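# Swing the folded harness-board holder arm fully outward

## Task

On the harness board, find the wire holder mounted on a swing arm that is currently folded inward over the board, and pivot that arm outward to the end of its travel. It counts only if the arm stays out without the robot holding it. Afterwards release it and move the hand away.

## Robot and tools

Robot: one six-joint arm carrying a right five-finger hand. The only camera is cam_wrist (504x504), mounted at the wrist. show_instructions returns the reference image pages for the scene and moves nothing.

Scene frame: origin on the table surface straight below the arm base, +z up, +y to the left when facing along +x. The base may lean a little. Reported positions can be slightly wrong at long reach.

Hand point: a spot fixed to the palm, 0.05 m in front of it, where index pad and thumb tip meet when pinching. Its axes: +z runs along straightened fingers, +y points out of the palm, +x crosses the palm toward the little finger (away from the thumb). Straight fingertips end 0.06-0.07 m past the point along +z. Sideways the hand extends 0.08 m on the little-finger side; on the thumb side 0.02 m if the thumb is turned in front of the palm, otherwise up to 0.09 m. A wrist bracket on the little-finger side protrudes 0.03 m beyond the point in +y and 0.11 m across the palm; it can collide. Rotating the hand shifts the point slightly.

execute_actions: argument actions is a list holding zero or one item; optional pictures (true/false). An empty list just returns the state. A motion item is {"rows": [...], "steps": n} with 1-15 rows and steps up to 15 (each step 1/30 s, default 15); row k is used on step k and the final row repeats. A wait item is {"steps": n}, n up to 300, counted from the previous result, so your reply time eats into it. A refused call sends nothing.

Row layout (one list of 14 numbers, all within -1..1): dx, dy, dz, rx, ry, rz, little, ring, middle, index, thumb_bend, thumb_turn, force_limit, speed. The first six are an offset, expressed in the hand point's own axes, from the hand pose in the latest result that reported it (before any such result in the scene, or for a second call in one reply, from the pose when the action begins). Each row is measured from that same reference, not from the row before. Scale: 1.0 equals 0.6 m of travel or 180 degrees; rx, ry, rz form a single rotation vector. An all-zero offset is not a pause: it pulls the hand back to the reference pose. Finger values and thumb_bend are absolute targets, +1 straight/open, -1 fully curled. thumb_turn +1 puts the thumb beside the palm, -1 in front of it facing the fingers. A pinch is roughly index -0.22, thumb_bend -0.75, thumb_turn -0.57. force_limit maps -1..+1 linearly to about 0..10 N fingertip force (0..15 N for the two thumb motors) and only halts closing. speed maps -1..+1 to nearly zero..full (full travel 0.6 s); close gently at -0.9 or below.

Per control step the commanded pose is clipped to 100 mm and 16 degrees from the measured pose; motion trails commands by about 0.17 s; position wins over orientation when both cannot be met. After a large command check the result and send the remainder.

move: target is one 14-number row as above (same offset reference). speed is the path's top linear speed in m/s, 0.002-0.5, default 0.25 (turning up to twice that in rad/s). Optional stop_force, 13-80 N, ends the path when the wrist sensor feels that much extra push opposite the motion for two steps; the hand then backs up two steps and holds. Use it only slowly, not on rotating moves, and omit it when pulling off a surface. Paths last 0.5-10 s and ignore obstacles. The move: line reports done, off_target, moving, held, fault or contact, plus limits=paced (pose clipped) or limits=held (some steps blocked), and the remaining distance to target.

wait: seconds, 0 to 10. zoom_image: camera "cam_wrist", region [x0, y0, x1, y1] in image pixels from the top-left, at most 504x504. finished_scene: scene, the number of the current scene; irreversible, and it grades the result.

Results: the state gives end_effector_position (m), end_effector_quat_wxyz and velocities in the scene frame. "pose unreachable" and HELD mark steps the clearance check altered or blocked (a mount under the base counts as arm). "Hand target" shows where the controller is driving. Hand lists (hand_measured, hand_stopped_by, hand_load_n, plus force_limit and speed echoes) follow motor order. hand_stopped_by words: moving, target, force, stalled, fault. Positive load means the finger is pushed open. Wrist force and torque are in hand axes, with up to about 5.5 N offset, 3.4 N noise and saturation near 100 N; "no reading" is harmless. Joint torque numbers are noisy and unreliable for contact detection.

Avoid: contact torques at joint limits (pan and lift 287, elbow 130, wrists 46.9 N m) or any outside force of 150 N; either stops the arm for 10 s. The arm is stiff, so aiming even slightly into a firm part can fault. Faster contact hits harder. Motors warn at 70 °C and brake at 85 °C. Do not slam, drop or shove hard; push the swing arm gently until it rests at its stop by itself, then open the hand and withdraw.

Each tool is called after "Call:" as name(argument=value, ...) on one line, values as JSON.

## Session

Call:
execute_actions(actions=[])

Scene clock: 0.00 s of 5600.00 s.
end_effector_position=(+0.8119, -0.3645, +0.2374) hand_measured=(+1.000, +1.000, +1.000, +1.000, +1.000, +1.000) hand_load_n=(+0.0, +0.0, +0.0, +0.0, +0.0, +0.0) hand_stopped_by=(target, target, target, target, target, target) hand_force_limit=0.00 hand_speed=-0.80 end_effector_quat_wxyz=(-0.400, +0.647, -0.400, +0.512) end_effector_velocity=(-0.000, -0.000, +0.001) end_effector_angular_velocity=(+0.001, -0.001, -0.000)
Joint positions: [-0.917 -1.149  1.819 -0.392  0.606 -3.732]
Joint velocities: [-0.    -0.001  0.    -0.    -0.     0.002]
Joint torques (N m, as the arm reports them, + toward a larger angle): no reading
Motor temperatures (°C, as the motors report them): [27 24 26 32 36 31]
Wrist force (N, on the end effector, along its own x y z axes, offset not removed): no reading
Wrist torque (N m, same axes, about the end effector's origin, offset not removed): no reading
Hand target: +0.812, -0.364, +0.237; -0.400, +0.647, -0.400, +0.512

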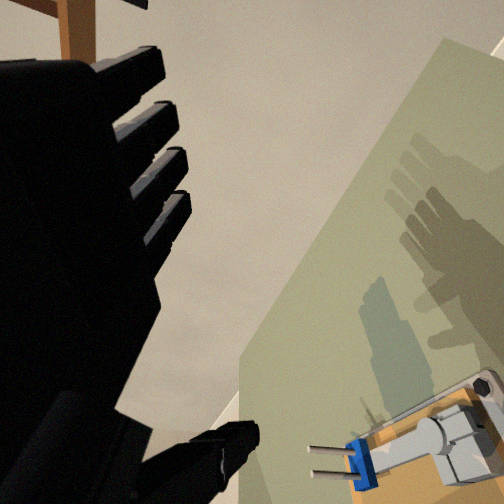

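Call:
move(target=[-0.065,0.017,0.043,-0.450,-0.0554,0.122,1,1,1,1,1,1,0,0], speed=0.35)

Scene clock: 10.57 s of 5600.00 s.
end_effector_position=(+0.8298, -0.3291, +0.2106) hand_measured=(+1.000, +1.000, +1.000, +1.000, +1.000, +1.000) hand_load_n=(+0.0, +0.0, +0.0, +0.0, +0.0, +0.0) hand_stopped_by=(target, target, target, target, target, target) hand_force_limit=0.00 hand_speed=0.00 end_effector_quat_wxyz=(-0.001, +0.708, -0.706, +0.001) end_effector_velocity=(+0.000, +0.000, -0.002) end_effector_angular_velocity=(+0.004, +0.015, -0.004)
Joint positions: [-0.608 -0.602  0.823  1.345  1.574 -3.709]
Joint velocities: [ 0.001  0.011 -0.013  0.017  0.004  0.006]
Joint torques (N m, as the arm reports them, + toward a larger angle): [ 14.53 -96.91 -50.86   6.76   3.27   4.01]
Motor temperatures (°C, as the motors report them): [27 24 26 32 36 31]
Wrist force (N, on the end effector, along its own x y z axes, offset not removed): [5.0 -0.9 -0.2]
Wrist torque (N m, same axes, about the end effector's origin, offset not removed): [-0.27 -0.72 0.17]
Hand target: +0.830, -0.329, +0.211; -0.000, +0.708, -0.706, +0.000
Off the commanded pose: 0.000 m, 0 deg.
After step 90, 4.80 s passed at rest.
move: done

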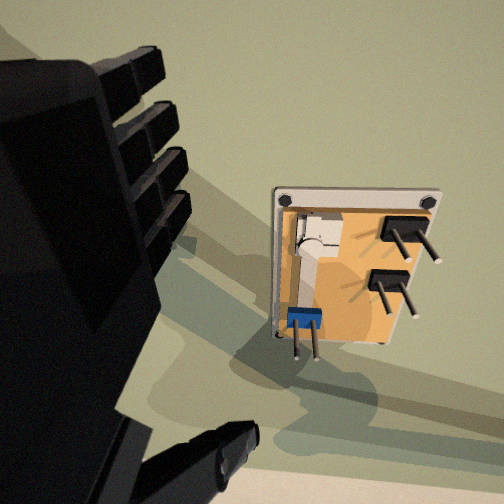

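Call:
zoom_image(camera="cam_wrist", region=[260, 180, 450, 370])

Region (260, 180, 450, 370) of cam_wrist's 504x504 image, scaled by 2.653, with more detail than that image has.

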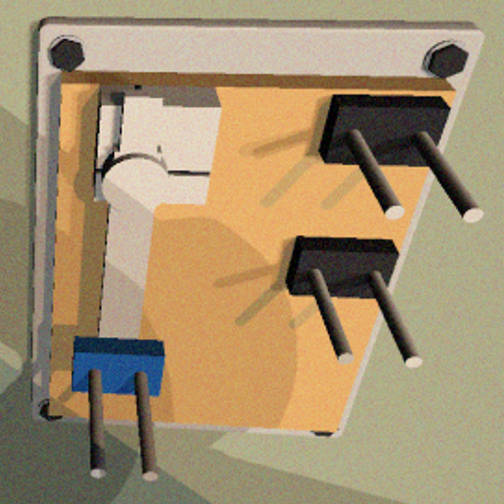

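Call:
move(target=[-0.347,0.225,0,0,0,0,1,1,1,1,1,1,0,0])

Scene clock: 18.53 s of 5600.00 s.
end_effector_position=(+0.6945, -0.1215, +0.2107) hand_measured=(+1.000, +1.000, +1.000, +1.000, +1.000, +1.000) hand_load_n=(+0.0, +0.0, +0.0, +0.0, +0.0, +0.0) hand_stopped_by=(target, target, target, target, target, target) hand_force_limit=0.00 hand_speed=0.00 end_effector_quat_wxyz=(-0.001, +0.708, -0.706, +0.001) end_effector_velocity=(-0.001, +0.002, +0.001) end_effector_angular_velocity=(-0.001, -0.002, -0.000)
Joint positions: [-0.468 -0.931  1.426  1.072  1.574 -3.569]
Joint velocities: [ 0.002 -0.004  0.004 -0.002 -0.     0.002]
Joint torques (N m, as the arm reports them, + toward a larger angle): [  16.32 -110.04  -20.92   -0.43   -2.61    3.78]
Motor temperatures (°C, as the motors report them): [27 24 26 32 36 31]
Wrist force (N, on the end effector, along its own x y z axes, offset not removed): [2.9 2.2 5.2]
Wrist torque (N m, same axes, about the end effector's origin, offset not removed): [-0.24 -0.50 0.26]
Hand target: +0.694, -0.121, +0.211; -0.001, +0.708, -0.706, +0.001
Off the commanded pose: 0.001 m, 0 deg.
After step 90, 3.30 s passed at rest.
move: done

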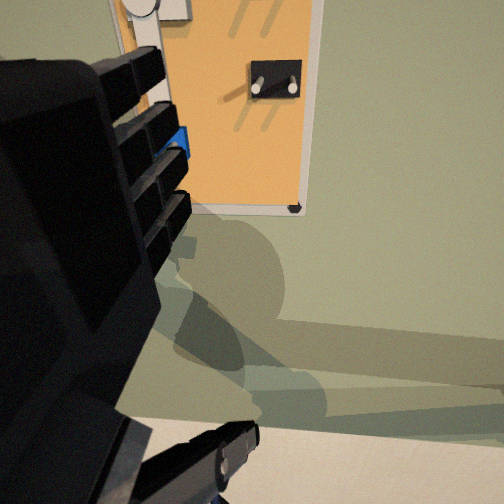

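Call:
move(target=[0,0,0.173,0,0,0,1,1,1,1,1,1,0,0], speed=0.08, stop_force=13)

Call:
move(target=[0,-0.045,0,0,0,0,1,1,1,1,1,1,0,0], speed=0.008, stop_force=15)

Scene clock: 22.87 s of 5600.00 s.
end_effector_position=(+0.6947, -0.1213, +0.1072) hand_measured=(+1.000, +1.000, +1.000, +1.000, +1.000, +1.000) hand_load_n=(+0.0, +0.0, +0.0, +0.0, +0.0, +0.0) hand_stopped_by=(target, target, target, target, target, target) hand_force_limit=0.00 hand_speed=0.00 end_effector_quat_wxyz=(-0.001, +0.708, -0.706, +0.001) end_effector_velocity=(+0.000, -0.000, -0.001) end_effector_angular_velocity=(-0.002, -0.002, -0.000)
Joint positions: [-0.468 -0.84   1.475  0.931  1.574 -3.569]
Joint velocities: [-0.     0.     0.    -0.003  0.001  0.   ]
Joint torques (N m, as the arm reports them, + toward a larger angle): [-12.1  -72.21 -18.27   0.75   2.2   -2.84]
Motor temperatures (°C, as the motors report them): [27 24 26 32 36 31]
Wrist force (N, on the end effector, along its own x y z axes, offset not removed): [3.0 -3.1 -2.6]
Wrist torque (N m, same axes, about the end effector's origin, offset not removed): [-0.32 -0.31 0.03]
Hand target: +0.695, -0.121, +0.107; -0.001, +0.708, -0.706, +0.001
Off the commanded pose: 0.000 m, 0 deg.
move: done

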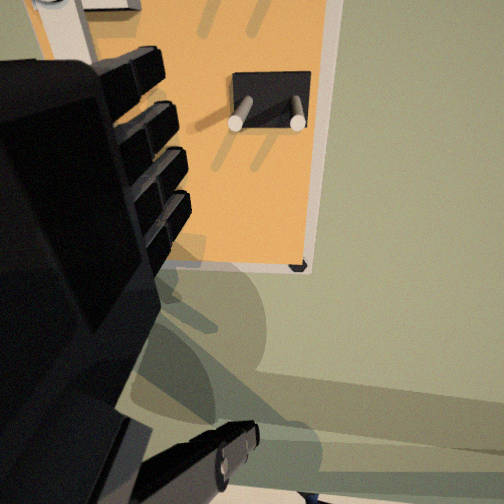

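Scene clock: 26.47 s of 5600.00 s.
end_effector_position=(+0.7215, -0.1212, +0.1073) hand_measured=(+1.000, +1.000, +1.000, +1.000, +1.000, +1.000) hand_load_n=(+0.0, +0.0, -4.5, +0.0, +0.0, +0.0) hand_stopped_by=(target, target, target, target, target, target) hand_force_limit=0.00 hand_speed=0.00 end_effector_quat_wxyz=(-0.001, +0.708, -0.706, +0.001) end_effector_velocity=(+0.002, +0.001, -0.001) end_effector_angular_velocity=(+0.002, +0.001, +0.001)
Joint positions: [-0.454 -0.804  1.407  0.964  1.574 -3.555]
Joint velocities: [ 0.001  0.004 -0.005  0.003 -0.002  0.001]
Joint torques (N m, as the arm reports them, + toward a larger angle): [ 11.46 -74.05 -50.5    5.1   -0.12   3.22]
Motor temperatures (°C, as the motors report them): [27 24 26 32 36 31]
Wrist force (N, on the end effector, along its own x y z axes, offset not removed): [-0.3 5.3 -1.1]
Wrist torque (N m, same axes, about the end effector's origin, offset not removed): [-0.33 -0.47 -0.13]
Hand target: +0.722, -0.121, +0.107; -0.001, +0.708, -0.706, +0.001
Off the commanded pose: 0.000 m, 0 deg.
move: done

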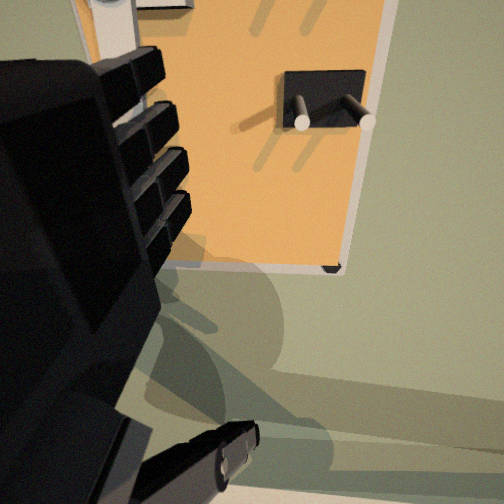

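Call:
move(target=[-0.0369,-0.0835,0,0,0,0.139,1,1,1,1,1,1,0,0], speed=0.12)

Call:
move(target=[-0.0369,-0.0835,0,0,0,0.139,1,1,1,1,1,1,0,0], speed=0.12)

Scene clock: 33.13 s of 5600.00 s.
end_effector_position=(+0.7713, -0.0991, +0.1074) hand_measured=(+1.000, +1.000, +1.000, +1.000, +1.000, +1.000) hand_load_n=(+0.0, +0.0, +0.0, -3.5, +0.0, +0.0) hand_stopped_by=(target, target, target, target, target, target) hand_force_limit=0.00 hand_speed=0.00 end_effector_quat_wxyz=(+0.001, -0.539, +0.842, -0.001) end_effector_velocity=(+0.002, +0.001, +0.001) end_effector_angular_velocity=(-0.001, -0.003, -0.016)
Joint positions: [-0.439 -0.76   1.323  1.004  1.574 -3.105]
Joint velocities: [ 0.001 -0.    -0.003  0.    -0.     0.017]
Joint torques (N m, as the arm reports them, + toward a larger angle): [ 27.58 -79.2  -44.72   5.92  -2.29   2.73]
Motor temperatures (°C, as the motors report them): [27 24 26 32 36 31]
Wrist force (N, on the end effector, along its own x y z axes, offset not removed): [20.4 5.0 -1.9]
Wrist torque (N m, same axes, about the end effector's origin, offset not removed): [0.31 1.08 1.27]
Hand target: +0.772, -0.099, +0.107; +0.001, -0.538, +0.843, -0.001
Off the commanded pose: 0.000 m, 0 deg.
After step 90, 1.43 s passed at rest.
move: done

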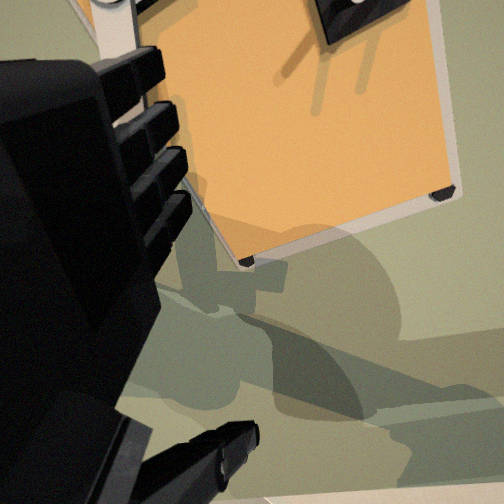

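Scene clock: 35.37 s of 5600.00 s.
end_effector_position=(+0.8258, -0.1000, +0.1075) hand_measured=(+1.000, +1.000, +1.000, +1.000, +1.000, +1.000) hand_load_n=(+0.0, +0.0, +0.0, -3.5, +0.0, +0.0) hand_stopped_by=(target, target, target, target, target, target) hand_force_limit=0.00 hand_speed=0.00 end_effector_quat_wxyz=(+0.001, -0.345, +0.939, -0.000) end_effector_velocity=(+0.001, +0.001, -0.000) end_effector_angular_velocity=(+0.001, +0.001, -0.015)
Joint positions: [-0.441 -0.715  1.236  1.046  1.574 -2.673]
Joint velocities: [ 0.001  0.001 -0.002  0.002 -0.     0.016]
Joint torques (N m, as the arm reports them, + toward a larger angle): [ 15.94 -83.58 -46.37   5.57   2.16   3.42]
Motor temperatures (°C, as the motors report them): [27 24 26 32 36 31]
Wrist force (N, on the end effector, along its own x y z axes, offset not removed): [6.7 2.1 -1.2]
Wrist torque (N m, same axes, about the end effector's origin, offset not removed): [-0.34 0.31 0.24]
Hand target: +0.826, -0.100, +0.107; +0.001, -0.344, +0.939, -0.000
Off the commanded pose: 0.000 m, 0 deg.
move: done

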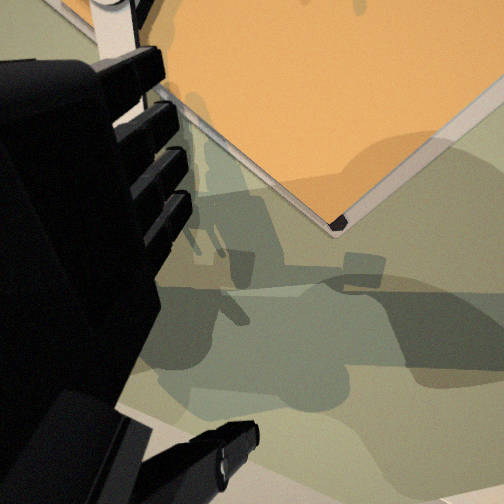

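Call:
move(target=[-0.0367,-0.0933,0,0,0,0.1556,1,1,1,1,1,1,0,0], speed=0.12)

Call:
move(target=[0.002,-0.042,0,0,0,0,1,1,1,1,1,1,0,0], speed=0.005, stop_force=13)

Scene clock: 40.87 s of 5600.00 s.
end_effector_position=(+0.8786, -0.1283, +0.1075) hand_measured=(+1.000, +1.000, +1.000, +1.000, +1.000, +1.000) hand_load_n=(+0.0, +0.0, +0.0, -3.5, +0.0, +0.0) hand_stopped_by=(target, target, target, target, target, target) hand_force_limit=0.00 hand_speed=0.00 end_effector_quat_wxyz=(+0.001, -0.108, +0.994, -0.000) end_effector_velocity=(+0.002, -0.001, +0.000) end_effector_angular_velocity=(-0.001, -0.000, -0.016)
Joint positions: [-0.461 -0.675  1.158  1.083  1.574 -2.207]
Joint velocities: [ 0.     0.002 -0.004  0.002  0.001  0.017]
Joint torques (N m, as the arm reports them, + toward a larger angle): [-15.65 -79.84 -50.62   5.31   5.15   2.81]
Motor temperatures (°C, as the motors report them): [27 24 26 32 36 31]
Wrist force (N, on the end effector, along its own x y z axes, offset not removed): [5.5 6.7 0.5]
Wrist torque (N m, same axes, about the end effector's origin, offset not removed): [0.02 -0.17 0.29]
Hand target: +0.879, -0.128, +0.108; +0.001, -0.107, +0.994, -0.000
Off the commanded pose: 0.000 m, 0 deg.
After step 90, 0.07 s passed at rest.
move: done

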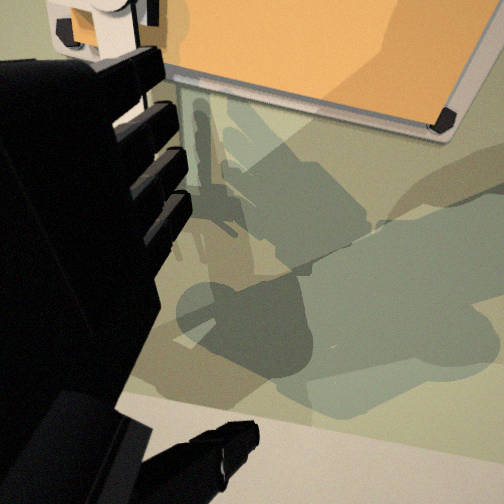

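Scene clock: 44.10 s of 5600.00 s.
end_effector_position=(+0.8810, -0.1424, +0.1074) hand_measured=(+1.000, +1.000, +1.000, +0.998, +1.000, +1.000) hand_load_n=(+0.0, +0.0, +0.0, -18.5, +0.0, +0.0) hand_stopped_by=(target, target, target, target, target, target) hand_force_limit=0.00 hand_speed=0.00 end_effector_quat_wxyz=(+0.001, -0.108, +0.994, +0.000) end_effector_velocity=(-0.001, +0.002, -0.002) end_effector_angular_velocity=(+0.001, +0.003, +0.002)
Joint positions: [-0.475 -0.666  1.141  1.092  1.574 -2.22 ]
Joint velocities: [ 0.001  0.001  0.004 -0.001 -0.    -0.001]
Joint torques (N m, as the arm reports them, + toward a larger angle): [  -7.42 -111.6   -24.41   -1.86    2.23    3.45]
Motor temperatures (°C, as the motors report them): [27 24 26 32 36 31]
Wrist force (N, on the end effector, along its own x y z axes, offset not removed): [4.9 22.3 -3.7]
Wrist torque (N m, same axes, about the end effector's origin, offset not removed): [-0.38 -0.95 0.32]
Hand target: +0.881, -0.142, +0.108; +0.001, -0.108, +0.994, +0.000
Off the commanded pose: 0.011 m, 0 deg.
move: contact

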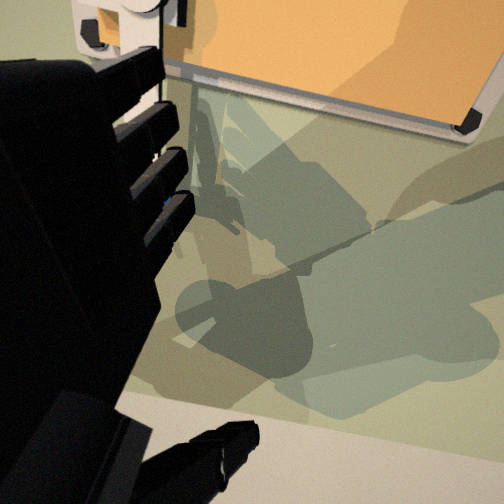

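Call:
move(target=[0,0.04,-0.03,0,0,0,1,1,1,1,1,1,0,0], speed=0.05)

Call:
move(target=[0.15,0.0,-0.35,0,0,0,1,1,1,1,1,1,0,0])

Scene clock: 46.73 s of 5600.00 s.
end_effector_position=(+0.8759, -0.1193, +0.1253) hand_measured=(+1.000, +1.000, +1.000, +1.000, +1.000, +1.000) hand_load_n=(+0.0, +0.0, +0.0, +0.0, +0.0, +0.0) hand_stopped_by=(target, target, target, target, target, target) hand_force_limit=0.00 hand_speed=0.00 end_effector_quat_wxyz=(+0.001, -0.108, +0.994, +0.000) end_effector_velocity=(-0.001, +0.002, +0.001) end_effector_angular_velocity=(+0.000, +0.001, -0.000)
Joint positions: [-0.453 -0.697  1.165  1.098  1.574 -2.198]
Joint velocities: [ 0.002 -0.002  0.002  0.002  0.     0.002]
Joint torques (N m, as the arm reports them, + toward a larger angle): [   9.09 -120.85  -17.86    7.13    3.41    3.68]
Motor temperatures (°C, as the motors report them): [27 24 26 32 36 31]
Wrist force (N, on the end effector, along its own x y z axes, offset not removed): [4.1 -4.3 -0.7]
Wrist torque (N m, same axes, about the end effector's origin, offset not removed): [-0.64 -0.48 0.03]
Hand target: +0.876, -0.119, +0.125; +0.001, -0.108, +0.994, +0.000
Off the commanded pose: 0.000 m, 0 deg.
move: done

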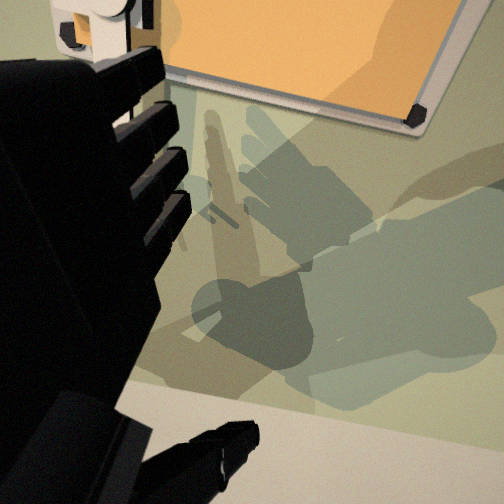

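Scene clock: 48.30 s of 5600.00 s.
end_effector_position=(+0.7877, -0.1391, +0.3347) hand_measured=(+1.000, +1.000, +1.000, +1.000, +1.000, +1.000) hand_load_n=(+0.0, +0.0, +0.0, +0.0, +0.0, +0.0) hand_stopped_by=(target, target, target, target, target, target) hand_force_limit=0.00 hand_speed=0.00 end_effector_quat_wxyz=(+0.001, -0.108, +0.994, +0.000) end_effector_velocity=(-0.001, -0.000, +0.003) end_effector_angular_velocity=(+0.000, -0.001, -0.001)
Joint positions: [-0.52  -0.967  1.251  1.283  1.574 -2.265]
Joint velocities: [-0.001 -0.004  0.     0.003 -0.001 -0.   ]
Joint torques (N m, as the arm reports them, + toward a larger angle): [-10.15 -99.59 -22.4    7.07  -3.34  -2.38]
Motor temperatures (°C, as the motors report them): [27 24 26 32 36 31]
Wrist force (N, on the end effector, along its own x y z axes, offset not removed): [2.1 0.8 -5.2]
Wrist torque (N m, same axes, about the end effector's origin, offset not removed): [0.30 0.16 -0.01]
Hand target: +0.788, -0.139, +0.335; +0.001, -0.108, +0.994, +0.000
Off the commanded pose: 0.001 m, 0 deg.
move: done

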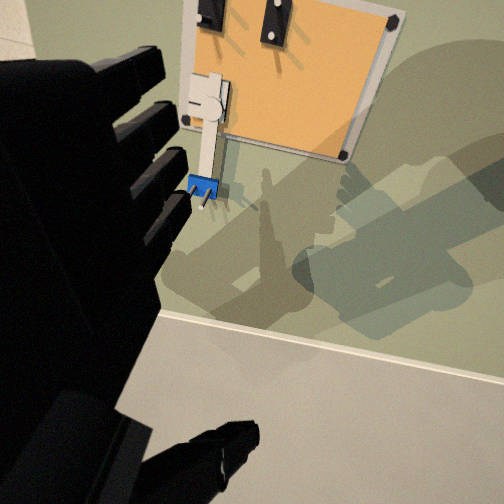

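Call:
finished_scene(scene=2)

The scene is finished: the task was done.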